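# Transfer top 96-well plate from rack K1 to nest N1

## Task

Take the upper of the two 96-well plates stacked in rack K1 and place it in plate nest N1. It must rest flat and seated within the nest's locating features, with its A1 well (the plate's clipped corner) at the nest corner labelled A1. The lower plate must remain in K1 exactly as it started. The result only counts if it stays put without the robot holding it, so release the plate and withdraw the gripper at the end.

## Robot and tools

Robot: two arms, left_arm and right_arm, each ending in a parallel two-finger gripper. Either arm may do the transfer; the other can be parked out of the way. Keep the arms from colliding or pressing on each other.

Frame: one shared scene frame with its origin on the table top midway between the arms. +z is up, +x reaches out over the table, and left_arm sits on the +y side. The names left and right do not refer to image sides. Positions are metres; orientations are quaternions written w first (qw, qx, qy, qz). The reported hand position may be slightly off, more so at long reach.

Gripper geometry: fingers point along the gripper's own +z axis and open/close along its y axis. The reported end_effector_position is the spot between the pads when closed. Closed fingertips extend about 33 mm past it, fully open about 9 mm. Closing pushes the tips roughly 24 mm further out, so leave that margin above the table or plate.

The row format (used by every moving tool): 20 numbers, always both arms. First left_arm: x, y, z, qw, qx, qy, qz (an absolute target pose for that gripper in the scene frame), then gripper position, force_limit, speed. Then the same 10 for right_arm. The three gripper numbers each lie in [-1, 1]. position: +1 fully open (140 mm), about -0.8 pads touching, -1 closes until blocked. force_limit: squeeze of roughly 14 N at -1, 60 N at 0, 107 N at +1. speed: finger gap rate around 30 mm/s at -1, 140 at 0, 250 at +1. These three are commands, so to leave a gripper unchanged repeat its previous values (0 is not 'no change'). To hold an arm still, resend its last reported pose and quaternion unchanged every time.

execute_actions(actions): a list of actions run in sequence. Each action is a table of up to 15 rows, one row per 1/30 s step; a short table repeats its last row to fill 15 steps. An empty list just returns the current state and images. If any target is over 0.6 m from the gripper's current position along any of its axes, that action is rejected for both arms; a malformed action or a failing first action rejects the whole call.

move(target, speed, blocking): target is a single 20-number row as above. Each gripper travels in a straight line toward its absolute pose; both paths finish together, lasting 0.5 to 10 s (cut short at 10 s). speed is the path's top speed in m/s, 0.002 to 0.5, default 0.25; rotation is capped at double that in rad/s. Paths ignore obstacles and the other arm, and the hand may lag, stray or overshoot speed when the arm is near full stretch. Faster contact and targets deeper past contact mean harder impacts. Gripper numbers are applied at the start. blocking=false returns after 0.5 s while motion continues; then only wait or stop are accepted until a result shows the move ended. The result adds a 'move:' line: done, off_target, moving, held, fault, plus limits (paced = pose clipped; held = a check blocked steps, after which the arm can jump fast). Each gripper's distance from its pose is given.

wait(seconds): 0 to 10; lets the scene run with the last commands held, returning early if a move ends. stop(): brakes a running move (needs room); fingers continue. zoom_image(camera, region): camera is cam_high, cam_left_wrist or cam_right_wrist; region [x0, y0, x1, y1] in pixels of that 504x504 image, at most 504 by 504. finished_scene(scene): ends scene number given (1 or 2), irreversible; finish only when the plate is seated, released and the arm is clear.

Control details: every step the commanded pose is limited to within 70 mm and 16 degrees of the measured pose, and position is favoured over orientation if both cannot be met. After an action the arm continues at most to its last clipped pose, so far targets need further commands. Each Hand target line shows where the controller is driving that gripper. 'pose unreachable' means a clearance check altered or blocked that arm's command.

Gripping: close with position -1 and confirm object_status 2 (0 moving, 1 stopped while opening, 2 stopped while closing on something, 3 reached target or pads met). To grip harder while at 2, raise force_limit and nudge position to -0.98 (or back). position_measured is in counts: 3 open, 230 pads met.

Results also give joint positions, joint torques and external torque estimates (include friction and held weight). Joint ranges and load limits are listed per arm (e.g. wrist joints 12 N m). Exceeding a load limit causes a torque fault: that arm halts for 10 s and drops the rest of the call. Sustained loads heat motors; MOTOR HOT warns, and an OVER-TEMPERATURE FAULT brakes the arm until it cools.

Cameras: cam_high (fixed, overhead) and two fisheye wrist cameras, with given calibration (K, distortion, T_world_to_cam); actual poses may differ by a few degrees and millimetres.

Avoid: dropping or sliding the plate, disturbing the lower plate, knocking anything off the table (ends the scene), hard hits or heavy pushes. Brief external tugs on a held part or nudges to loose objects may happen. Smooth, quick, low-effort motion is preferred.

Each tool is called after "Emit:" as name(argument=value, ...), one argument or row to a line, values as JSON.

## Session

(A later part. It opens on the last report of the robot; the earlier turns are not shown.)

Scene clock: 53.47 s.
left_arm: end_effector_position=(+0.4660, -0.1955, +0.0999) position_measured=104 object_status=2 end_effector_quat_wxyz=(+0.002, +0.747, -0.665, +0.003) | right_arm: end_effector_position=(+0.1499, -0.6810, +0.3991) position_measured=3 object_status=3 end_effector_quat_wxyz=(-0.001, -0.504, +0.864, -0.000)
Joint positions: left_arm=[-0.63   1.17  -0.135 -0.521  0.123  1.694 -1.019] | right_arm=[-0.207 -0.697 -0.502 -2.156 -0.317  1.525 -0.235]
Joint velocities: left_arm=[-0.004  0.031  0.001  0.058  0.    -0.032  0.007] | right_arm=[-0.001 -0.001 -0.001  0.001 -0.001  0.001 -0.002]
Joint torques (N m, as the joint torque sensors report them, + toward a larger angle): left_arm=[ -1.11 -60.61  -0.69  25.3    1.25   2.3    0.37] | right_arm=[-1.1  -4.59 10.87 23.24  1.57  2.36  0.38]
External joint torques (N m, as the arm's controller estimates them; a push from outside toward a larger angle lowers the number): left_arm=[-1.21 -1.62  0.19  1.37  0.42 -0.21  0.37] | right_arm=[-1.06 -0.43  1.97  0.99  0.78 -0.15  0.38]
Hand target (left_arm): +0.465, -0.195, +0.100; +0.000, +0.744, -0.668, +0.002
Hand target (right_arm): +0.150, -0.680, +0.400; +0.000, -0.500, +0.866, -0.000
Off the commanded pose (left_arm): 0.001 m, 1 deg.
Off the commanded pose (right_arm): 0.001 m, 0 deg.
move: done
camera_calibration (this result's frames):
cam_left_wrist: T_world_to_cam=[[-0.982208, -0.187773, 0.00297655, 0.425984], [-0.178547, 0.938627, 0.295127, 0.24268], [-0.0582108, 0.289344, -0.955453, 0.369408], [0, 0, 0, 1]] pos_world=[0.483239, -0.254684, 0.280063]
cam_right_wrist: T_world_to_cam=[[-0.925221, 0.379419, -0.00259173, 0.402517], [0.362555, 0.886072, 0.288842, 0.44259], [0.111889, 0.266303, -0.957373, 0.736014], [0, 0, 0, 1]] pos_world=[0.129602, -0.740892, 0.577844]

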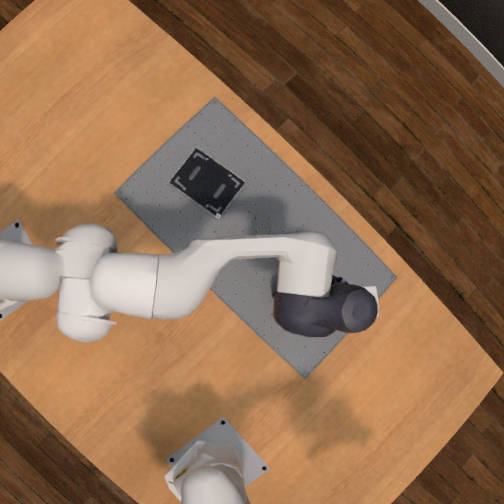

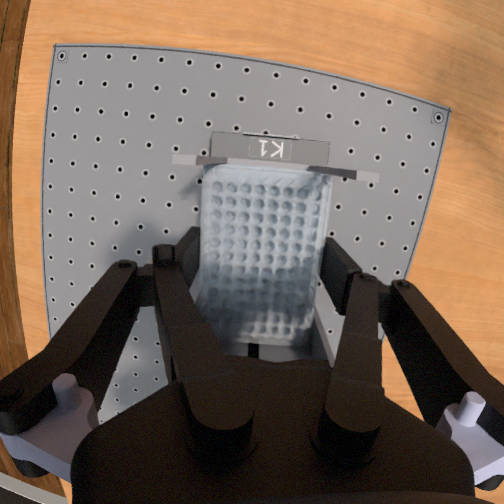

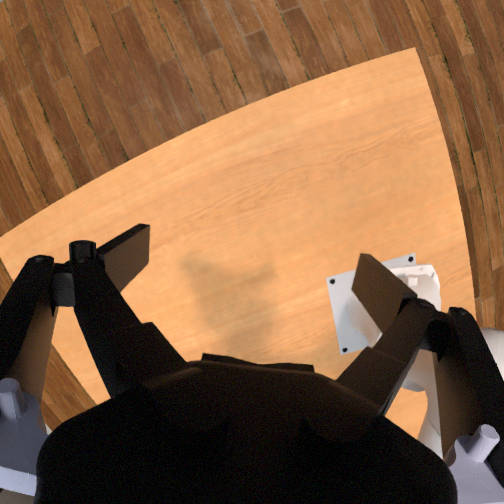

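Emit:
move(
  target=[0.4645,-0.194,0.15,0,0.744,-0.668,0,-1,-0.3,-1,0.15,-0.68,0.4,0,0.5,-0.866,0,1,0,0],
  speed=0.04,
)

Emit:
move(
  target=[0.4635,-0.193,0.2,0,0.744,-0.668,0,-1,-0.3,-1,0.15,-0.68,0.4,0,0.5,-0.866,0,1,0,0],
  speed=0.04,
)

Emit:
zoom_image(
  camera="cam_left_wrist",
  region=[140, 130, 380, 370],
)

Scene clock: 60.90 s.
left_arm: end_effector_position=(+0.4651, -0.1946, +0.1489) position_measured=104 object_status=2 end_effector_quat_wxyz=(+0.002, +0.745, -0.667, +0.012) | right_arm: end_effector_position=(+0.1499, -0.6810, +0.3991) position_measured=3 object_status=3 end_effector_quat_wxyz=(-0.001, -0.504, +0.864, -0.000)
Joint positions: left_arm=[-0.633  1.115 -0.135 -0.5    0.122  1.636 -1.015] | right_arm=[-0.207 -0.697 -0.502 -2.156 -0.317  1.525 -0.235]
Joint velocities: left_arm=[-0.    -0.     0.001 -0.    -0.001 -0.     0.004] | right_arm=[ 0.001 -0.001 -0.     0.    -0.    -0.001 -0.   ]
Joint torques (N m, as the joint torque sensors report them, + toward a larger angle): left_arm=[ -0.31 -62.25  -0.64  23.81   0.44   1.55   0.34] | right_arm=[-1.17 -4.67 10.84 23.01  1.56  2.35  0.39]
External joint torques (N m, as the arm's controller estimates them; a push from outside toward a larger angle lowers the number): left_arm=[-0.34 -4.04  0.17  0.1  -0.41 -1.03  0.34] | right_arm=[-1.21 -0.51  1.85  0.81  0.75 -0.15  0.39]
Hand target (left_arm): +0.464, -0.193, +0.150; +0.001, +0.744, -0.669, +0.010
Hand target (right_arm): +0.150, -0.680, +0.400; +0.000, -0.500, +0.866, -0.000
Off the commanded pose (left_arm): 0.001 m, 1 deg.
Off the commanded pose (right_arm): 0.001 m, 0 deg.
elbow stopped short (left arm): the move would have taken joint 4 (elbow) straighter than the controller allows; a more bent joint 4 avoids this.
move: done
camera_calibration (this result's frames):
cam_left_wrist: T_world_to_cam=[[-0.98302, -0.183287, -0.00885812, 0.428202], [-0.178338, 0.942881, 0.281375, 0.229971], [-0.0432202, 0.278177, -0.959557, 0.407372], [0, 0, 0, 1]] pos_world=[0.479551, -0.251672, 0.329981]
cam_right_wrist: T_world_to_cam=[[-0.925222, 0.379417, -0.00259745, 0.402515], [0.362553, 0.886076, 0.288834, 0.442587], [0.11189, 0.266294, -0.957376, 0.736019], [0, 0, 0, 1]] pos_world=[0.129602, -0.740884, 0.577858]

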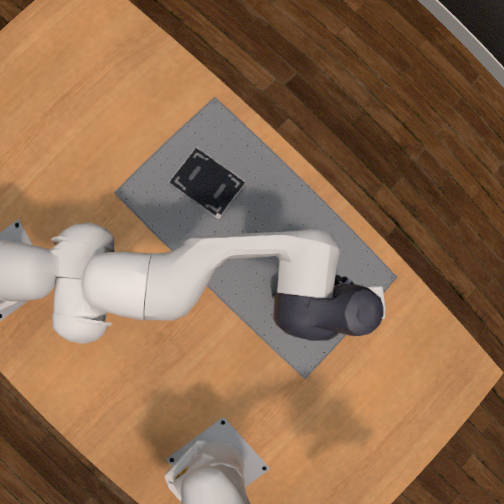

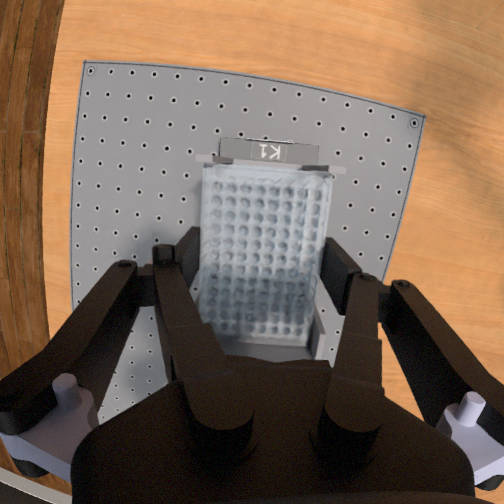

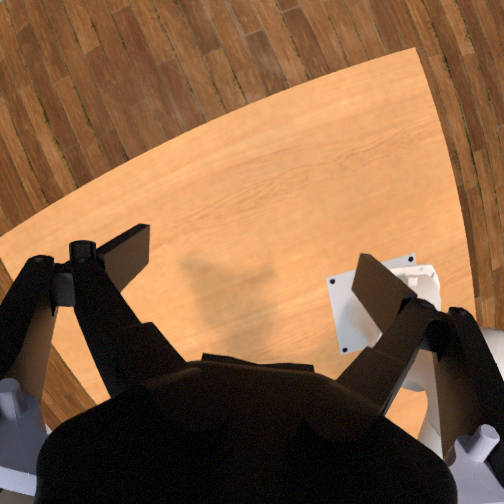

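Scene clock: 62.47 s.
left_arm: end_effector_position=(+0.4636, -0.1925, +0.1987) position_measured=104 object_status=2 end_effector_quat_wxyz=(+0.002, +0.745, -0.666, +0.025) | right_arm: end_effector_position=(+0.1499, -0.6810, +0.3991) position_measured=3 object_status=3 end_effector_quat_wxyz=(-0.001, -0.504, +0.864, -0.000)
Joint positions: left_arm=[-0.633  1.047 -0.135 -0.5    0.121  1.594 -1.015] | right_arm=[-0.207 -0.697 -0.502 -2.156 -0.317  1.525 -0.235]
Joint velocities: left_arm=[ 0.002  0.001  0.    -0.001  0.002 -0.007  0.001] | right_arm=[ 0.001 -0.001  0.001 -0.001  0.001 -0.    -0.   ]
Joint torques (N m, as the joint torque sensors report them, + toward a larger angle): left_arm=[ -0.27 -61.08  -1.09  23.45   0.13   2.18   0.35] | right_arm=[-0.46 -4.7  10.42 22.95  1.57  2.39  0.37]
External joint torques (N m, as the arm's controller estimates them; a push from outside toward a larger angle lowers the number): left_arm=[-0.47 -3.85 -0.37  0.06 -0.74 -0.46  0.36] | right_arm=[-0.53 -0.52  1.39  0.71  0.76 -0.13  0.37]
Hand target (left_arm): +0.463, -0.192, +0.200; +0.003, +0.743, -0.668, +0.024
Hand target (right_arm): +0.150, -0.680, +0.400; +0.000, -0.500, +0.866, -0.000
Off the commanded pose (left_arm): 0.001 m, 3 deg.
Off the commanded pose (right_arm): 0.001 m, 0 deg.
elbow stopped short (left arm): the move would have taken joint 4 (elbow) straighter than the controller allows; a more bent joint 4 avoids this.
move: off_target (left_arm)
camera_calibration (this result's frames):
cam_left_wrist: T_world_to_cam=[[-0.982725, -0.183669, -0.0227363, 0.430085], [-0.183178, 0.947782, 0.261065, 0.22093], [-0.0264006, 0.26072, -0.965053, 0.444452], [0, 0, 0, 1]] pos_world=[0.474858, -0.246278, 0.381021]
cam_right_wrist: T_world_to_cam=[[-0.925222, 0.379417, -0.0025987, 0.402516], [0.362553, 0.886076, 0.288833, 0.442587], [0.111891, 0.266292, -0.957376, 0.73602], [0, 0, 0, 1]] pos_world=[0.129602, -0.740883, 0.57786]

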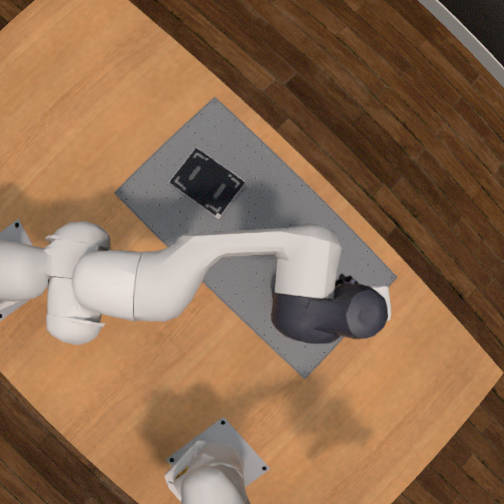

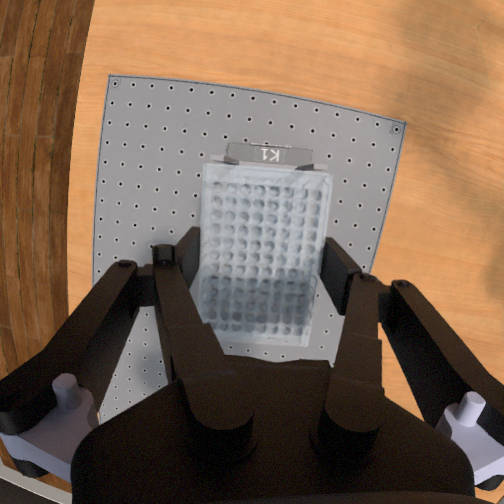

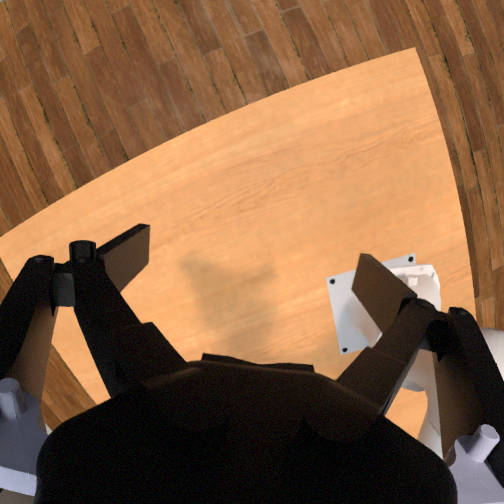

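Region (140, 130, 380, 370) of cam_left_wrist's 504x504 image, scaled by 2.100, with more detail than that image has.

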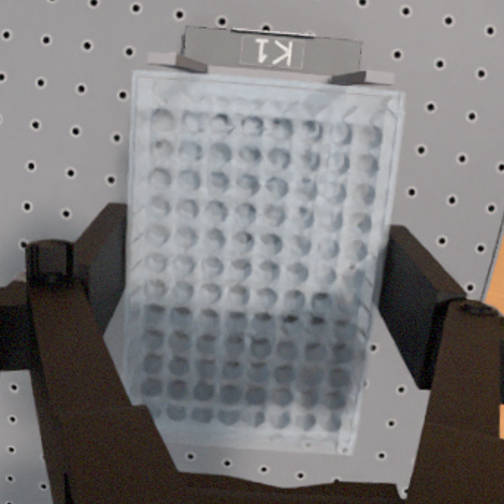

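Emit:
move(
  target=[0.47,0.02,0.21,0,0.643,-0.766,0,-1,-0.3,-1,0.15,-0.68,0.4,0,0.5,-0.866,0,1,0,0],
  speed=0.25,
)

Emit:
zoom_image(
  camera="cam_left_wrist",
  region=[190, 150, 350, 230],
)

Emit:
zoom_image(
  camera="cam_left_wrist",
  region=[180, 290, 340, 370],
)

Emit:
zoom_image(
  camera="cam_high",
  region=[260, 250, 360, 350],
)

Scene clock: 70.13 s.
left_arm: end_effector_position=(+0.4671, +0.0196, +0.2090) position_measured=104 object_status=2 end_effector_quat_wxyz=(-0.002, +0.649, -0.760, -0.001) | right_arm: end_effector_position=(+0.1499, -0.6810, +0.3991) position_measured=3 object_status=3 end_effector_quat_wxyz=(-0.001, -0.504, +0.864, -0.000)
Joint positions: left_arm=[-0.233  0.343 -0.265 -1.646  0.101  1.975 -0.572] | right_arm=[-0.207 -0.697 -0.502 -2.156 -0.317  1.525 -0.235]
Joint velocities: left_arm=[ 0.004  0.001 -0.005 -0.001 -0.     0.005  0.026] | right_arm=[-0.001  0.    -0.001 -0.    -0.     0.001  0.001]
Joint torques (N m, as the joint torque sensors report them, + toward a larger angle): left_arm=[  0.96 -45.89  -3.79  22.68   0.17   2.92   0.35] | right_arm=[-1.06 -4.45 11.01 23.04  1.59  2.35  0.37]
External joint torques (N m, as the arm's controller estimates them; a push from outside toward a larger angle lowers the number): left_arm=[ 1.   -3.76 -1.26 -1.39 -0.59  0.42  0.35] | right_arm=[-1.01 -0.35  2.15  0.85  0.8  -0.16  0.37]
Hand target (left_arm): +0.467, +0.018, +0.210; +0.002, -0.644, +0.765, -0.001
Hand target (right_arm): +0.150, -0.680, +0.400; +0.000, -0.500, +0.866, -0.000
Off the commanded pose (left_arm): 0.003 m, 1 deg.
Off the commanded pose (right_arm): 0.001 m, 0 deg.
move: done
camera_calibration (this result's frames):
cam_left_wrist: T_world_to_cam=[[-0.996456, 0.0840956, 0.00190373, 0.46875], [0.0806383, 0.94856, 0.306157, -0.114775], [0.0239407, 0.305226, -0.951979, 0.372121], [0, 0, 0, 1]] pos_world=[0.467435, -0.0441296, 0.388499]
cam_right_wrist: T_world_to_cam=[[-0.925223, 0.379415, -0.00260591, 0.402517], [0.36255, 0.88608, 0.288826, 0.442585], [0.111894, 0.266284, -0.957378, 0.736023], [0, 0, 0, 1]] pos_world=[0.129602, -0.740878, 0.577871]

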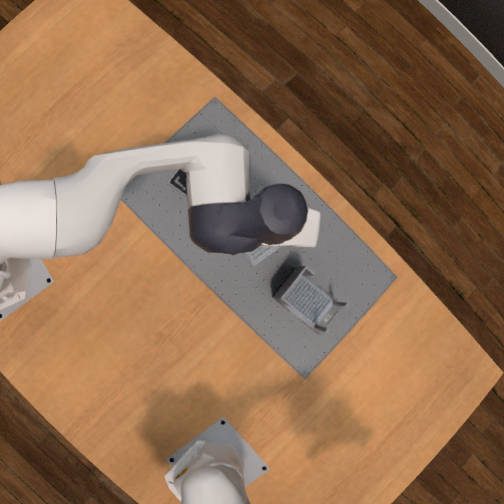

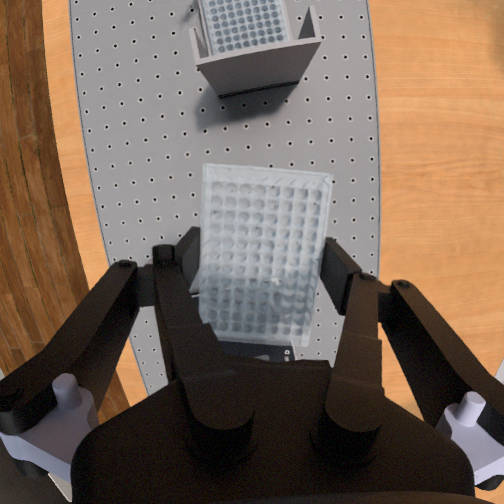

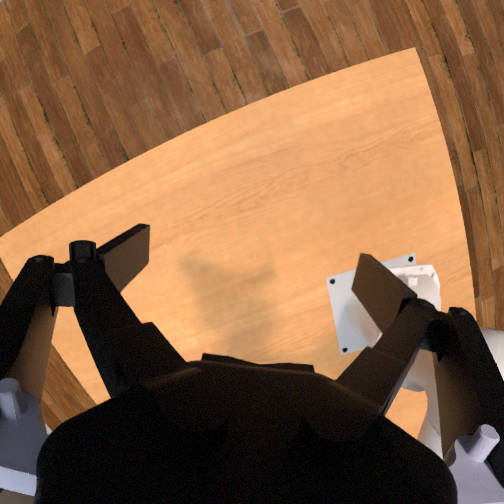

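Region (190, 150, 350, 230) of cam_left_wrist's 504x504 image, scaled by 3.150, with more detail than that image has.

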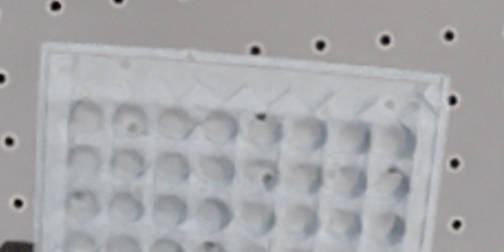

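Region (180, 290, 340, 370) of cam_left_wrist's 504x504 image, scaled by 3.150, with more detail than that image has.

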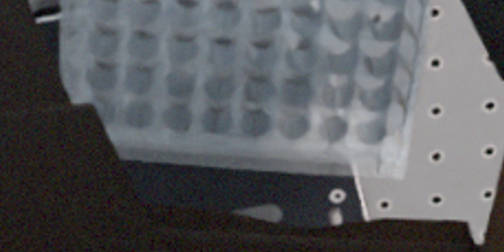

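Region (260, 250, 360, 350) of cam_high's 504x504 image, scaled by 5.040, with more detail than that image has.

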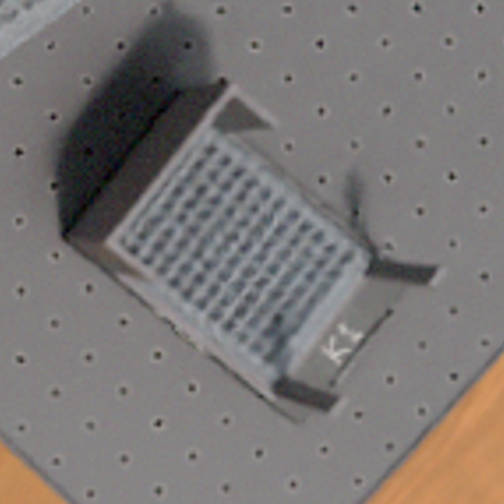

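Emit:
move(
  target=[0.488,0.196,0.08,0,0.643,-0.766,0,-1,-0.3,-1,0.15,-0.68,0.4,0,0.5,-0.866,0,1,0,0],
  speed=0.25,
)

Emit:
zoom_image(
  camera="cam_left_wrist",
  region=[290, 155, 350, 215],
)

Emit:
zoom_image(
  camera="cam_left_wrist",
  region=[190, 145, 250, 205],
)

Emit:
zoom_image(
  camera="cam_left_wrist",
  region=[270, 300, 330, 360],
)

Scene clock: 76.77 s.
left_arm: end_effector_position=(+0.4866, +0.1962, +0.0792) position_measured=104 object_status=2 end_effector_quat_wxyz=(+0.000, +0.651, -0.759, -0.001) | right_arm: end_effector_position=(+0.1499, -0.6810, +0.3991) position_measured=3 object_status=3 end_effector_quat_wxyz=(-0.001, -0.504, +0.864, -0.000)
Joint positions: left_arm=[ 0.027  0.282 -0.229 -2.091  0.091  2.364 -0.31 ] | right_arm=[-0.207 -0.697 -0.502 -2.156 -0.317  1.525 -0.235]
Joint velocities: left_arm=[ 0.004 -0.001 -0.003  0.001 -0.001  0.009  0.032] | right_arm=[-0.002 -0.     0.    -0.001  0.001 -0.001 -0.002]
Joint torques (N m, as the joint torque sensors report them, + toward a larger angle): left_arm=[  0.12 -40.55  -3.    20.43   0.69   2.82   0.38] | right_arm=[-0.68 -4.58 10.84 23.07  1.54  2.38  0.37]
External joint torques (N m, as the arm's controller estimates them; a push from outside toward a larger angle lowers the number): left_arm=[ 0.05 -2.52 -1.27 -1.16  0.13  0.3   0.38] | right_arm=[-0.61 -0.32  1.95  0.8   0.75 -0.12  0.37]
Hand target (left_arm): +0.487, +0.196, +0.080; +0.001, -0.645, +0.765, -0.001
Hand target (right_arm): +0.150, -0.680, +0.400; +0.000, -0.500, +0.866, -0.000
Off the commanded pose (left_arm): 0.002 m, 1 deg.
Off the commanded pose (right_arm): 0.001 m, 0 deg.
move: done
camera_calibration (this result's frames):
cam_left_wrist: T_world_to_cam=[[-0.996729, 0.0806804, 0.00462867, 0.474158], [0.0783034, 0.950027, 0.302187, -0.242972], [0.0199832, 0.301561, -0.953237, 0.196937], [0, 0, 0, 1]] pos_world=[0.487697, 0.133186, 0.258956]
cam_right_wrist: T_world_to_cam=[[-0.925223, 0.379414, -0.00260944, 0.402516], [0.362548, 0.886082, 0.288822, 0.442584], [0.111895, 0.266278, -0.957379, 0.736025], [0, 0, 0, 1]] pos_world=[0.129602, -0.740874, 0.577878]

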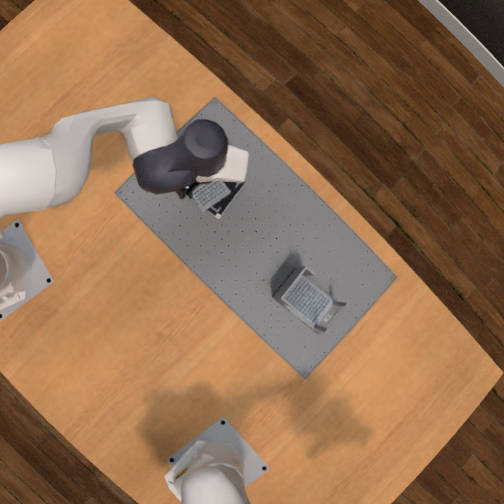

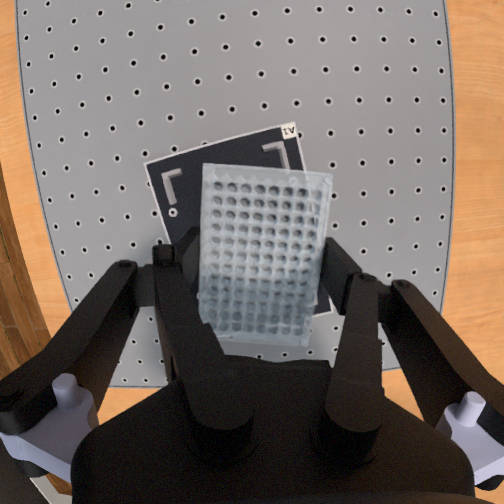

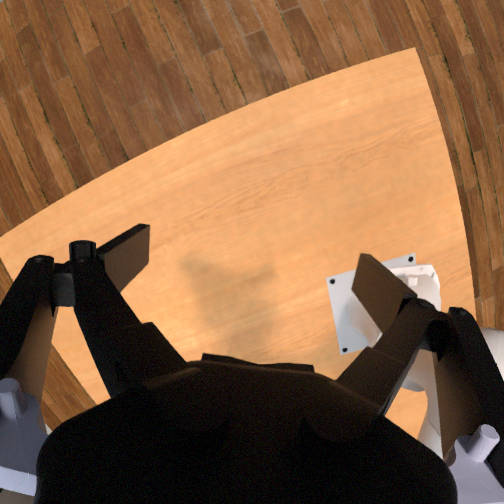

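Region (290, 155, 350, 215) of cam_left_wrist's 504x504 image, scaled by 8.400, with more detail than that image has.

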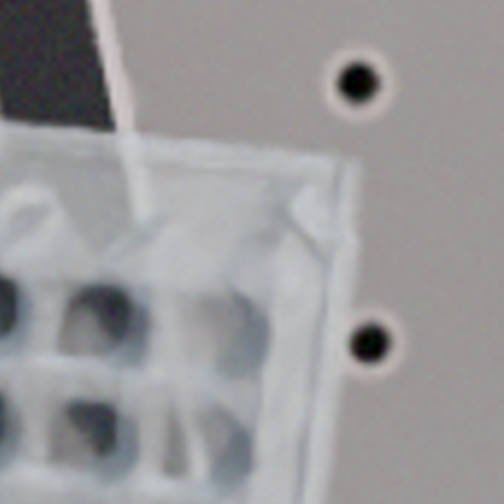

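Region (190, 145, 250, 205) of cam_left_wrist's 504x504 image, scaled by 8.400, with more detail than that image has.

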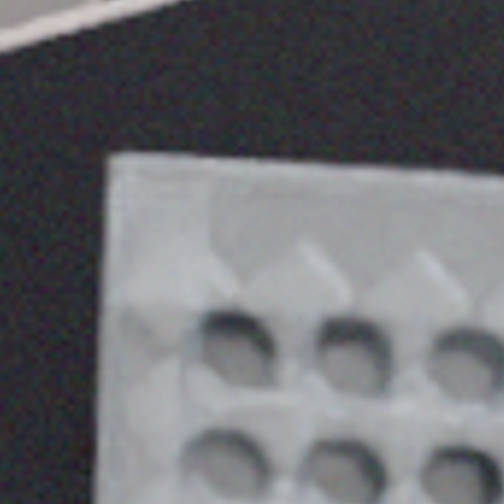

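Region (270, 300, 330, 360) of cam_left_wrist's 504x504 image, scaled by 8.400, with more detail than that image has.

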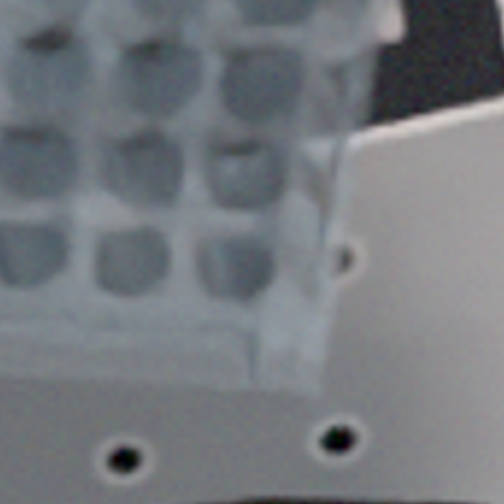

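Emit:
move(
  target=[0.492,0.195,0.066,0,0.772,-0.636,0,-1,-0.3,-1,0.15,-0.68,0.4,0,0.5,-0.866,0,1,0,0],
  speed=0.2,
)

Emit:
zoom_image(
  camera="cam_left_wrist",
  region=[150, 130, 380, 360],
)

Scene clock: 81.83 s.
left_arm: end_effector_position=(+0.4905, +0.1957, +0.0654) position_measured=104 object_status=2 end_effector_quat_wxyz=(+0.000, +0.766, -0.642, -0.002) | right_arm: end_effector_position=(+0.1499, -0.6810, +0.3991) position_measured=3 object_status=3 end_effector_quat_wxyz=(-0.001, -0.504, +0.864, -0.000)
Joint positions: left_arm=[-0.079  0.313 -0.119 -2.08   0.054  2.386 -0.613] | right_arm=[-0.207 -0.697 -0.502 -2.156 -0.317  1.525 -0.235]
Joint velocities: left_arm=[-0.002 -0.001  0.     0.    -0.     0.001 -0.029] | right_arm=[ 0.     0.001  0.001  0.001 -0.001  0.     0.001]
Joint torques (N m, as the joint torque sensors report them, + toward a larger angle): left_arm=[ -1.82 -41.13  -0.23  21.85  -0.14   2.87  -0.35] | right_arm=[-0.61 -4.29 10.94 23.12  1.56  2.35  0.42]
External joint torques (N m, as the arm's controller estimates them; a push from outside toward a larger angle lowers the number): left_arm=[-1.76 -1.84  0.73  0.49 -0.71  0.34 -0.36] | right_arm=[-0.65 -0.14  1.93  0.89  0.76 -0.16  0.42]
Hand target (left_arm): +0.492, +0.195, +0.066; +0.000, +0.772, -0.636, +0.000
Hand target (right_arm): +0.150, -0.680, +0.400; +0.000, -0.500, +0.866, -0.000
Off the commanded pose (left_arm): 0.002 m, 1 deg.
Off the commanded pose (right_arm): 0.001 m, 0 deg.
move: done
camera_calibration (this result's frames):
cam_left_wrist: T_world_to_cam=[[-0.969216, -0.246125, 0.00648239, 0.528414], [-0.232548, 0.923765, 0.30427, -0.0811021], [-0.0808766, 0.293396, -0.952564, 0.23481], [0, 0, 0, 1]] pos_world=[0.512278, 0.136083, 0.244923]
cam_right_wrist: T_world_to_cam=[[-0.925224, 0.379413, -0.00261223, 0.402516], [0.362547, 0.886083, 0.288819, 0.442584], [0.111896, 0.266275, -0.95738, 0.736027], [0, 0, 0, 1]] pos_world=[0.129602, -0.740871, 0.577883]

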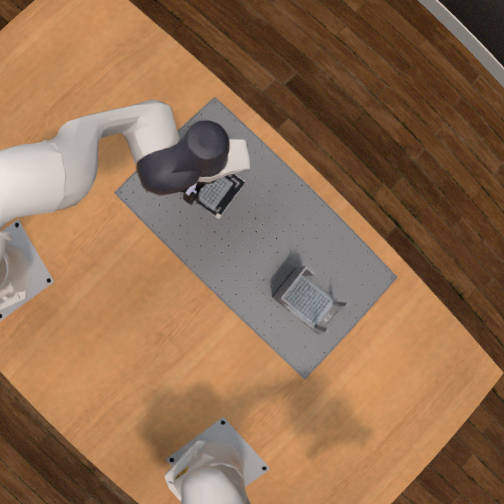

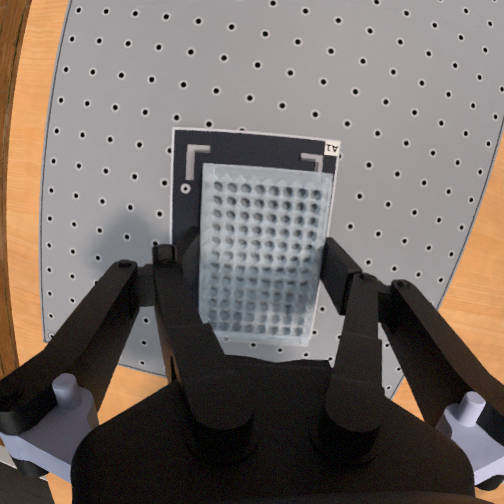

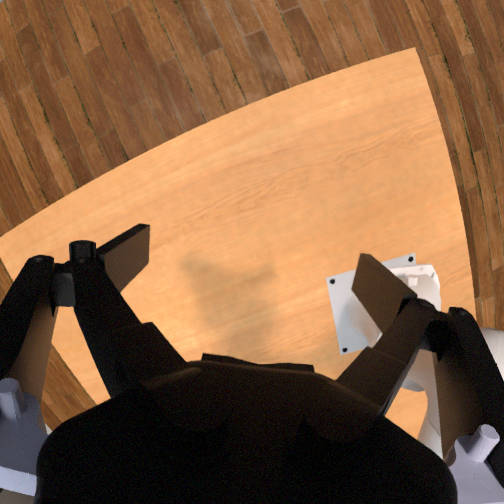

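Region (150, 130, 380, 360) of cam_left_wrist's 504x504 image, scaled by 2.191, with more detail than that image has.

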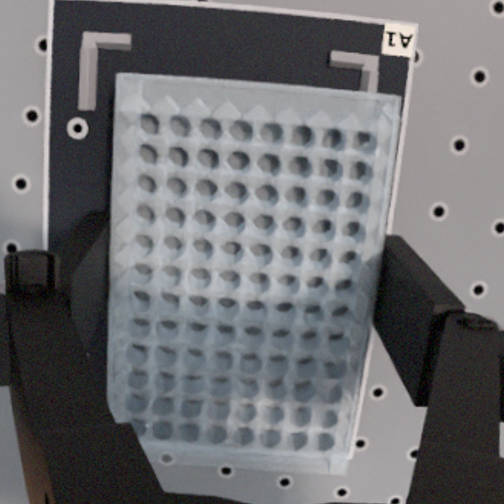

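Emit:
move(
  target=[0.501,0.1895,0.058,0,0.759,-0.651,0,-1,-0.3,-1,0.15,-0.68,0.4,0,0.5,-0.866,0,1,0,0],
  speed=0.03,
)

Emit:
zoom_image(
  camera="cam_left_wrist",
  region=[180, 130, 360, 230],
)

Scene clock: 88.57 s.
left_arm: end_effector_position=(+0.4996, +0.1911, +0.0575) position_measured=104 object_status=2 end_effector_quat_wxyz=(+0.001, +0.764, -0.646, -0.002) | right_arm: end_effector_position=(+0.1499, -0.6810, +0.3991) position_measured=3 object_status=3 end_effector_quat_wxyz=(-0.001, -0.504, +0.864, -0.000)
Joint positions: left_arm=[-0.079  0.353 -0.121 -2.043  0.059  2.387 -0.608] | right_arm=[-0.207 -0.697 -0.502 -2.156 -0.317  1.525 -0.235]
Joint velocities: left_arm=[-0.002 -0.    -0.001  0.005  0.001  0.002  0.014] | right_arm=[-0.    -0.    -0.001  0.001  0.002 -0.    -0.002]
Joint torques (N m, as the joint torque sensors report them, + toward a larger angle): left_arm=[  0.   -41.97  -2.79  21.77   1.08   2.91   0.42] | right_arm=[-0.63 -4.35 10.41 23.26  1.54  2.44  0.38]
External joint torques (N m, as the arm's controller estimates them; a push from outside toward a larger angle lowers the number): left_arm=[ 0.12 -1.59 -1.66  0.53  0.52  0.39  0.42] | right_arm=[-0.61 -0.18  1.49  1.02  0.74 -0.08  0.38]
Hand target (left_arm): +0.501, +0.190, +0.058; +0.000, +0.759, -0.651, -0.000
Hand target (right_arm): +0.150, -0.680, +0.400; +0.000, -0.500, +0.866, -0.000
Off the commanded pose (left_arm): 0.002 m, 1 deg.
Off the commanded pose (right_arm): 0.001 m, 0 deg.
move: done
camera_calibration (this result's frames):
cam_left_wrist: T_world_to_cam=[[-0.971336, -0.237585, 0.00770415, 0.535528], [-0.224107, 0.926075, 0.303581, -0.0769956], [-0.0792609, 0.293152, -0.952775, 0.228608], [0, 0, 0, 1]] pos_world=[0.521042, 0.13152, 0.23706]
cam_right_wrist: T_world_to_cam=[[-0.925225, 0.379411, -0.00261981, 0.402518], [0.362544, 0.886086, 0.288813, 0.442583], [0.1119, 0.266267, -0.957382, 0.736029], [0, 0, 0, 1]] pos_world=[0.129602, -0.740867, 0.577892]

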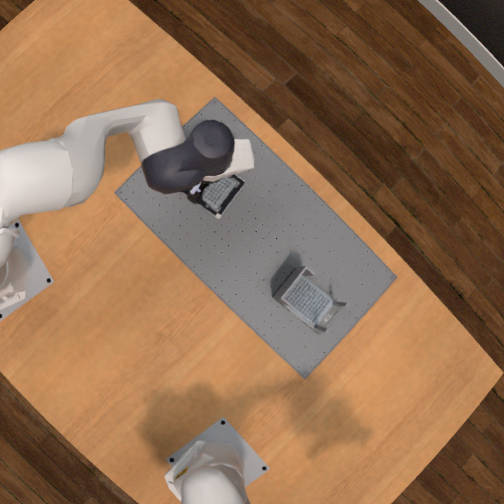

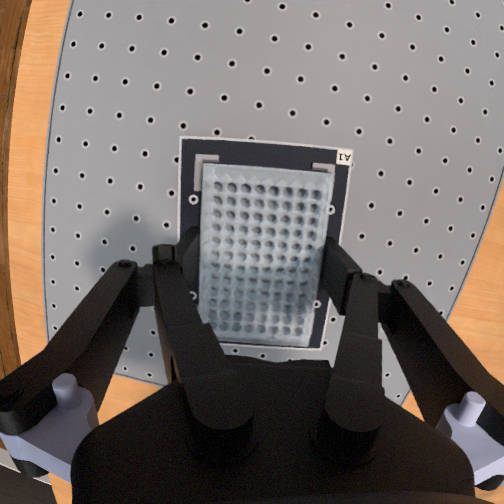

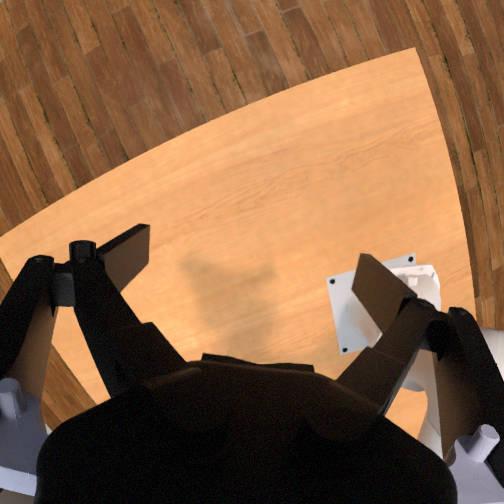

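Region (180, 130, 360, 230) of cam_left_wrist's 504x504 image, scaled by 2.800, with more detail than that image has.

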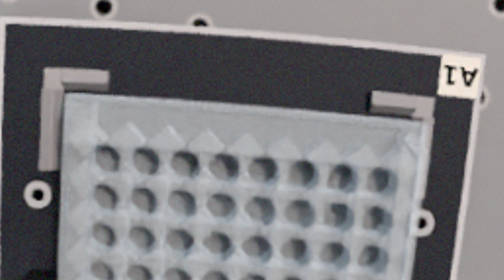

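Emit:
move(
  target=[0.502,0.188,0.057,0,0.777,-0.6295,0,-1,-0.3,-1,0.15,-0.68,0.4,0,0.5,-0.866,0,1,0,0],
  speed=0.02,
)

Emit:
zoom_image(
  camera="cam_left_wrist",
  region=[180, 130, 360, 230],
)

Emit:
zoom_image(
  camera="cam_left_wrist",
  region=[180, 270, 360, 370],
)

Scene clock: 96.20 s.
left_arm: end_effector_position=(+0.5005, +0.1887, +0.0567) position_measured=104 object_status=2 end_effector_quat_wxyz=(+0.000, +0.773, -0.635, -0.002) | right_arm: end_effector_position=(+0.1499, -0.6810, +0.3992) position_measured=3 object_status=3 end_effector_quat_wxyz=(-0.001, -0.504, +0.864, -0.000)
Joint positions: left_arm=[-0.088  0.358 -0.115 -2.037  0.06   2.388 -0.64 ] | right_arm=[-0.207 -0.697 -0.502 -2.156 -0.317  1.525 -0.235]
Joint velocities: left_arm=[ 0.     0.002 -0.001  0.    -0.001  0.001 -0.021] | right_arm=[-0.001  0.001 -0.     0.     0.002  0.     0.001]
Joint torques (N m, as the joint torque sensors report them, + toward a larger angle): left_arm=[ -1.2  -41.99  -0.3   21.81   0.02   2.85  -0.3 ] | right_arm=[-0.91 -4.24 10.93 22.96  1.55  2.43  0.37]
External joint torques (N m, as the arm's controller estimates them; a push from outside toward a larger angle lowers the number): left_arm=[-1.25 -1.56  0.65  0.58 -0.54  0.33 -0.3 ] | right_arm=[-0.96 -0.18  1.96  0.81  0.75 -0.08  0.37]
Hand target (left_arm): +0.502, +0.188, +0.057; +0.000, +0.777, -0.630, +0.000
Hand target (right_arm): +0.150, -0.680, +0.400; +0.000, -0.500, +0.866, -0.000
Off the commanded pose (left_arm): 0.002 m, 1 deg.
Off the commanded pose (right_arm): 0.001 m, 0 deg.
move: done
camera_calibration (this result's frames):
cam_left_wrist: T_world_to_cam=[[-0.964237, -0.264975, 0.00600066, 0.537614], [-0.250655, 0.919017, 0.304269, -0.0597177], [-0.0861383, 0.291883, -0.952567, 0.232373], [0, 0, 0, 1]] pos_world=[0.523435, 0.129511, 0.236295]
cam_right_wrist: T_world_to_cam=[[-0.925225, 0.37941, -0.00262336, 0.402519], [0.362542, 0.886088, 0.28881, 0.442583], [0.111902, 0.266263, -0.957383, 0.736031], [0, 0, 0, 1]] pos_world=[0.129602, -0.740865, 0.577897]

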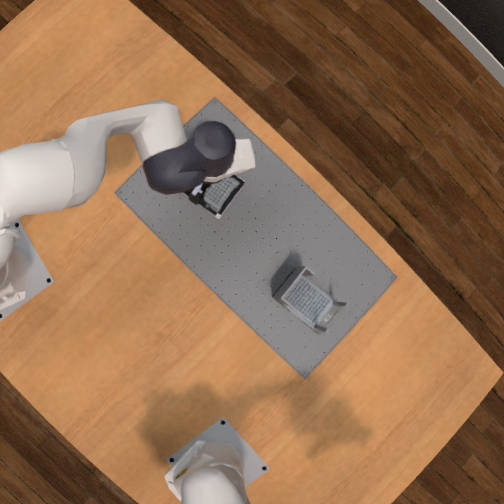

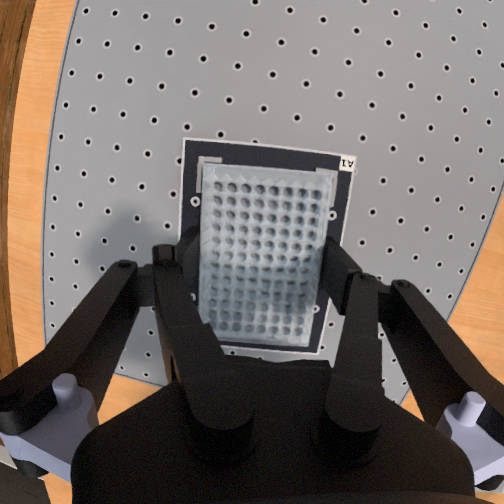

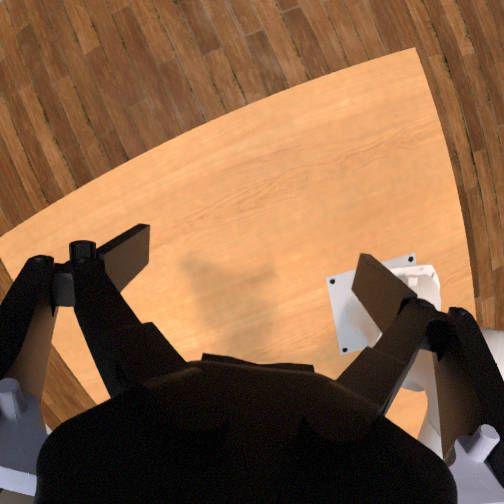

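Region (180, 130, 360, 230) of cam_left_wrist's 504x504 image, scaled by 2.800, with more detail than that image has.

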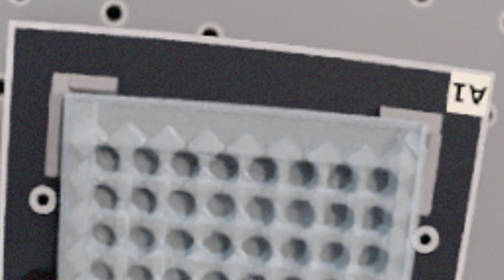

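Region (180, 270, 360, 370) of cam_left_wrist's 504x504 image, scaled by 2.800, with more detail than that image has.

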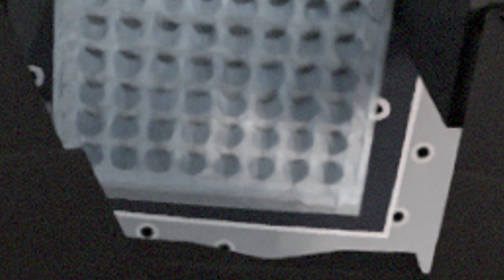

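Emit:
move(
  target=[0.5015,0.1895,0.05,0,0.770,-0.638,0,-1,-0.3,-1,0.15,-0.68,0.4,0,0.5,-0.866,0,1,0,0],
  speed=0.01,
)

Emit:
zoom_image(
  camera="cam_left_wrist",
  region=[180, 130, 360, 230],
)

Emit:
zoom_image(
  camera="cam_left_wrist",
  region=[180, 270, 360, 370],
)

Scene clock: 103.13 s.
left_arm: end_effector_position=(+0.5021, +0.1881, +0.0532) position_measured=104 object_status=2 end_effector_quat_wxyz=(+0.000, +0.773, -0.635, +0.001) | right_arm: end_effector_position=(+0.1499, -0.6810, +0.3992) position_measured=3 object_status=3 end_effector_quat_wxyz=(-0.001, -0.504, +0.864, -0.000)
Joint positions: left_arm=[-0.087  0.365 -0.115 -2.038  0.06   2.402 -0.64 ] | right_arm=[-0.207 -0.697 -0.502 -2.156 -0.317  1.525 -0.235]
Joint velocities: left_arm=[ 0.     0.    -0.    -0.    -0.     0.003  0.007] | right_arm=[ 0.001  0.001  0.     0.001  0.    -0.     0.001]
Joint torques (N m, as the joint torque sensors report them, + toward a larger angle): left_arm=[  0.92 -40.15  -1.17  19.08   1.03   3.15   0.2 ] | right_arm=[-0.96 -4.18 10.76 23.15  1.53  2.4   0.39]
External joint torques (N m, as the arm's controller estimates them; a push from outside toward a larger angle lowers the number): left_arm=[ 0.99  0.46 -0.12 -2.12  0.47  0.61  0.19] | right_arm=[-0.96 -0.06  1.83  0.95  0.73 -0.11  0.39]
Hand target (left_arm): +0.502, +0.190, +0.050; -0.000, +0.770, -0.638, -0.000
Hand target (right_arm): +0.150, -0.680, +0.400; +0.000, -0.500, +0.866, -0.000
Off the commanded pose (left_arm): 0.004 m, 1 deg.
Off the commanded pose (right_arm): 0.001 m, 0 deg.
move: off_target (left_arm)
camera_calibration (this result's frames):
cam_left_wrist: T_world_to_cam=[[-0.964209, -0.265132, 0.00242166, 0.539215], [-0.25222, 0.919994, 0.299995, -0.0568601], [-0.0817659, 0.288647, -0.953938, 0.227845], [0, 0, 0, 1]] pos_world=[0.524205, 0.129507, 0.233102]
cam_right_wrist: T_world_to_cam=[[-0.925225, 0.37941, -0.00262731, 0.40252], [0.362541, 0.886089, 0.288807, 0.442582], [0.111904, 0.266259, -0.957384, 0.736032], [0, 0, 0, 1]] pos_world=[0.129602, -0.740863, 0.577902]

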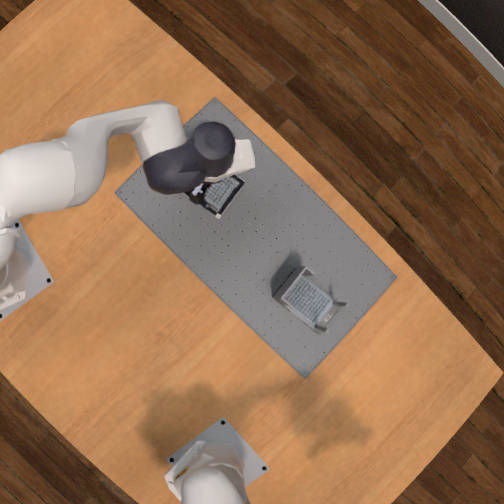

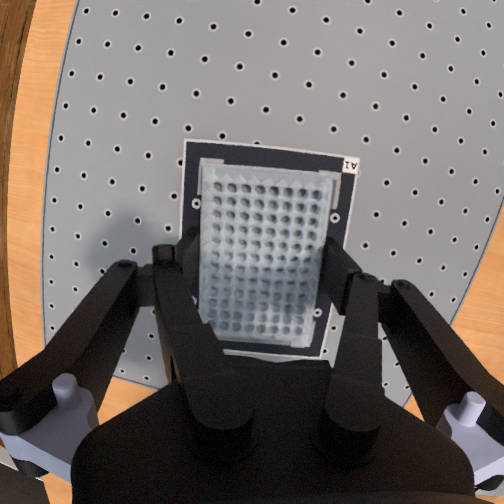

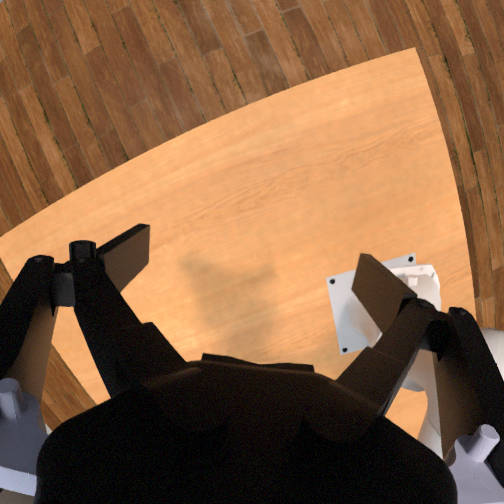

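Region (180, 130, 360, 230) of cam_left_wrist's 504x504 image, scaled by 2.800, with more detail than that image has.

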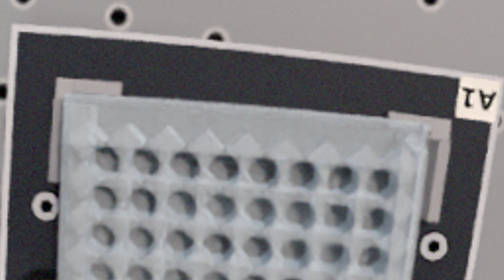

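Region (180, 270, 360, 370) of cam_left_wrist's 504x504 image, scaled by 2.800, with more detail than that image has.

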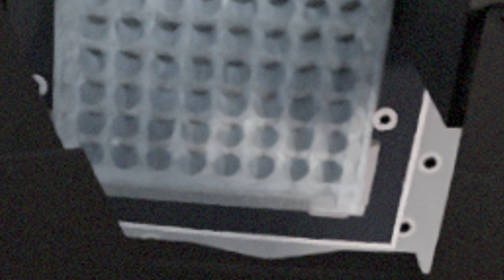

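Emit:
move(
  target=[0.5,0.1912,0.0565,0,0.7665,-0.642,0,-1,-0.3,-1,0.15,-0.68,0.4,0,0.5,-0.866,0,1,0,0],
  speed=0.01,
)

Emit:
zoom_image(
  camera="cam_left_wrist",
  region=[180, 130, 360, 230],
)

Scene clock: 107.70 s.
left_arm: end_effector_position=(+0.5011, +0.1909, +0.0561) position_measured=104 object_status=2 end_effector_quat_wxyz=(-0.001, +0.770, -0.639, +0.001) | right_arm: end_effector_position=(+0.1499, -0.6810, +0.3992) position_measured=3 object_status=3 end_effector_quat_wxyz=(-0.001, -0.504, +0.864, -0.000)
Joint positions: left_arm=[-0.084  0.354 -0.115 -2.046  0.06   2.399 -0.627] | right_arm=[-0.207 -0.697 -0.502 -2.156 -0.317  1.525 -0.235]
Joint velocities: left_arm=[ 0.    -0.001  0.    -0.001  0.    -0.002  0.01 ] | right_arm=[-0.001  0.001 -0.    -0.001 -0.     0.    -0.002]
Joint torques (N m, as the joint torque sensors report them, + toward a larger angle): left_arm=[  0.83 -43.83  -2.44  19.55   0.41   2.17   0.53] | right_arm=[-0.64 -4.01 10.56 22.67  1.58  2.39  0.41]
External joint torques (N m, as the arm's controller estimates them; a push from outside toward a larger angle lowers the number): left_arm=[ 0.85 -3.51 -1.45 -1.65 -0.15 -0.36  0.53] | right_arm=[-0.72 -0.01  1.56  0.57  0.77 -0.11  0.41]
Hand target (left_arm): +0.500, +0.191, +0.056; -0.000, +0.767, -0.642, +0.000
Hand target (right_arm): +0.150, -0.680, +0.400; +0.000, -0.500, +0.866, -0.000
Off the commanded pose (left_arm): 0.001 m, 1 deg.
Off the commanded pose (right_arm): 0.001 m, 0 deg.
move: done
camera_calibration (this result's frames):
cam_left_wrist: T_world_to_cam=[[-0.966774, -0.255626, 0.0015234, 0.538506], [-0.243343, 0.922111, 0.300826, -0.0655369], [-0.0783037, 0.29046, -0.953678, 0.227607], [0, 0, 0, 1]] pos_world=[0.522489, 0.131978, 0.235959]
cam_right_wrist: T_world_to_cam=[[-0.925225, 0.379409, -0.00263288, 0.402521], [0.362539, 0.886091, 0.288804, 0.442582], [0.111908, 0.266254, -0.957385, 0.736033], [0, 0, 0, 1]] pos_world=[0.129602, -0.74086, 0.577907]

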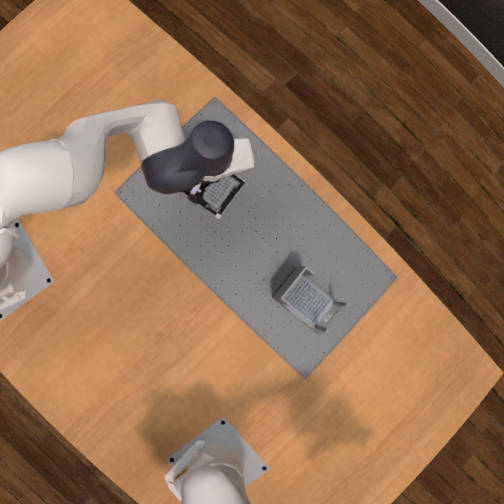

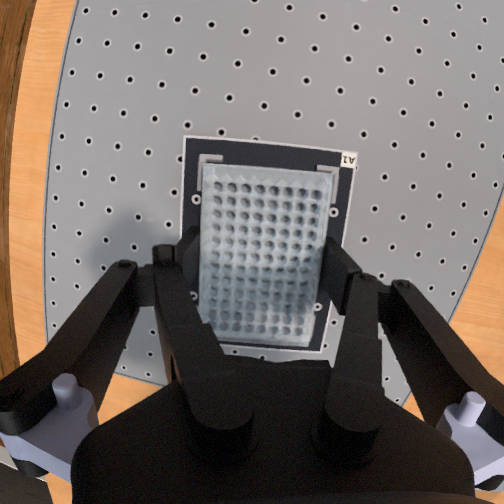

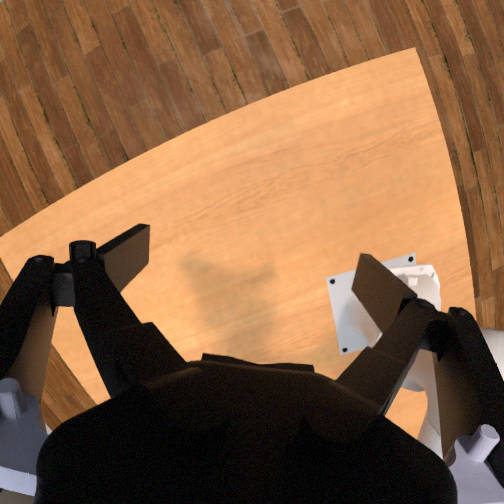

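Region (180, 130, 360, 230) of cam_left_wrist's 504x504 image, scaled by 2.800, with more detail than that image has.

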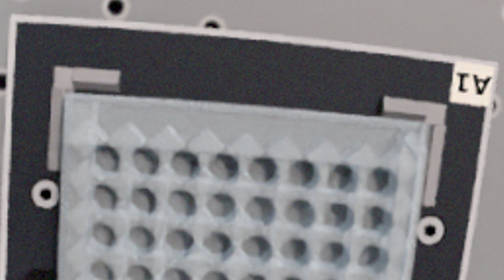

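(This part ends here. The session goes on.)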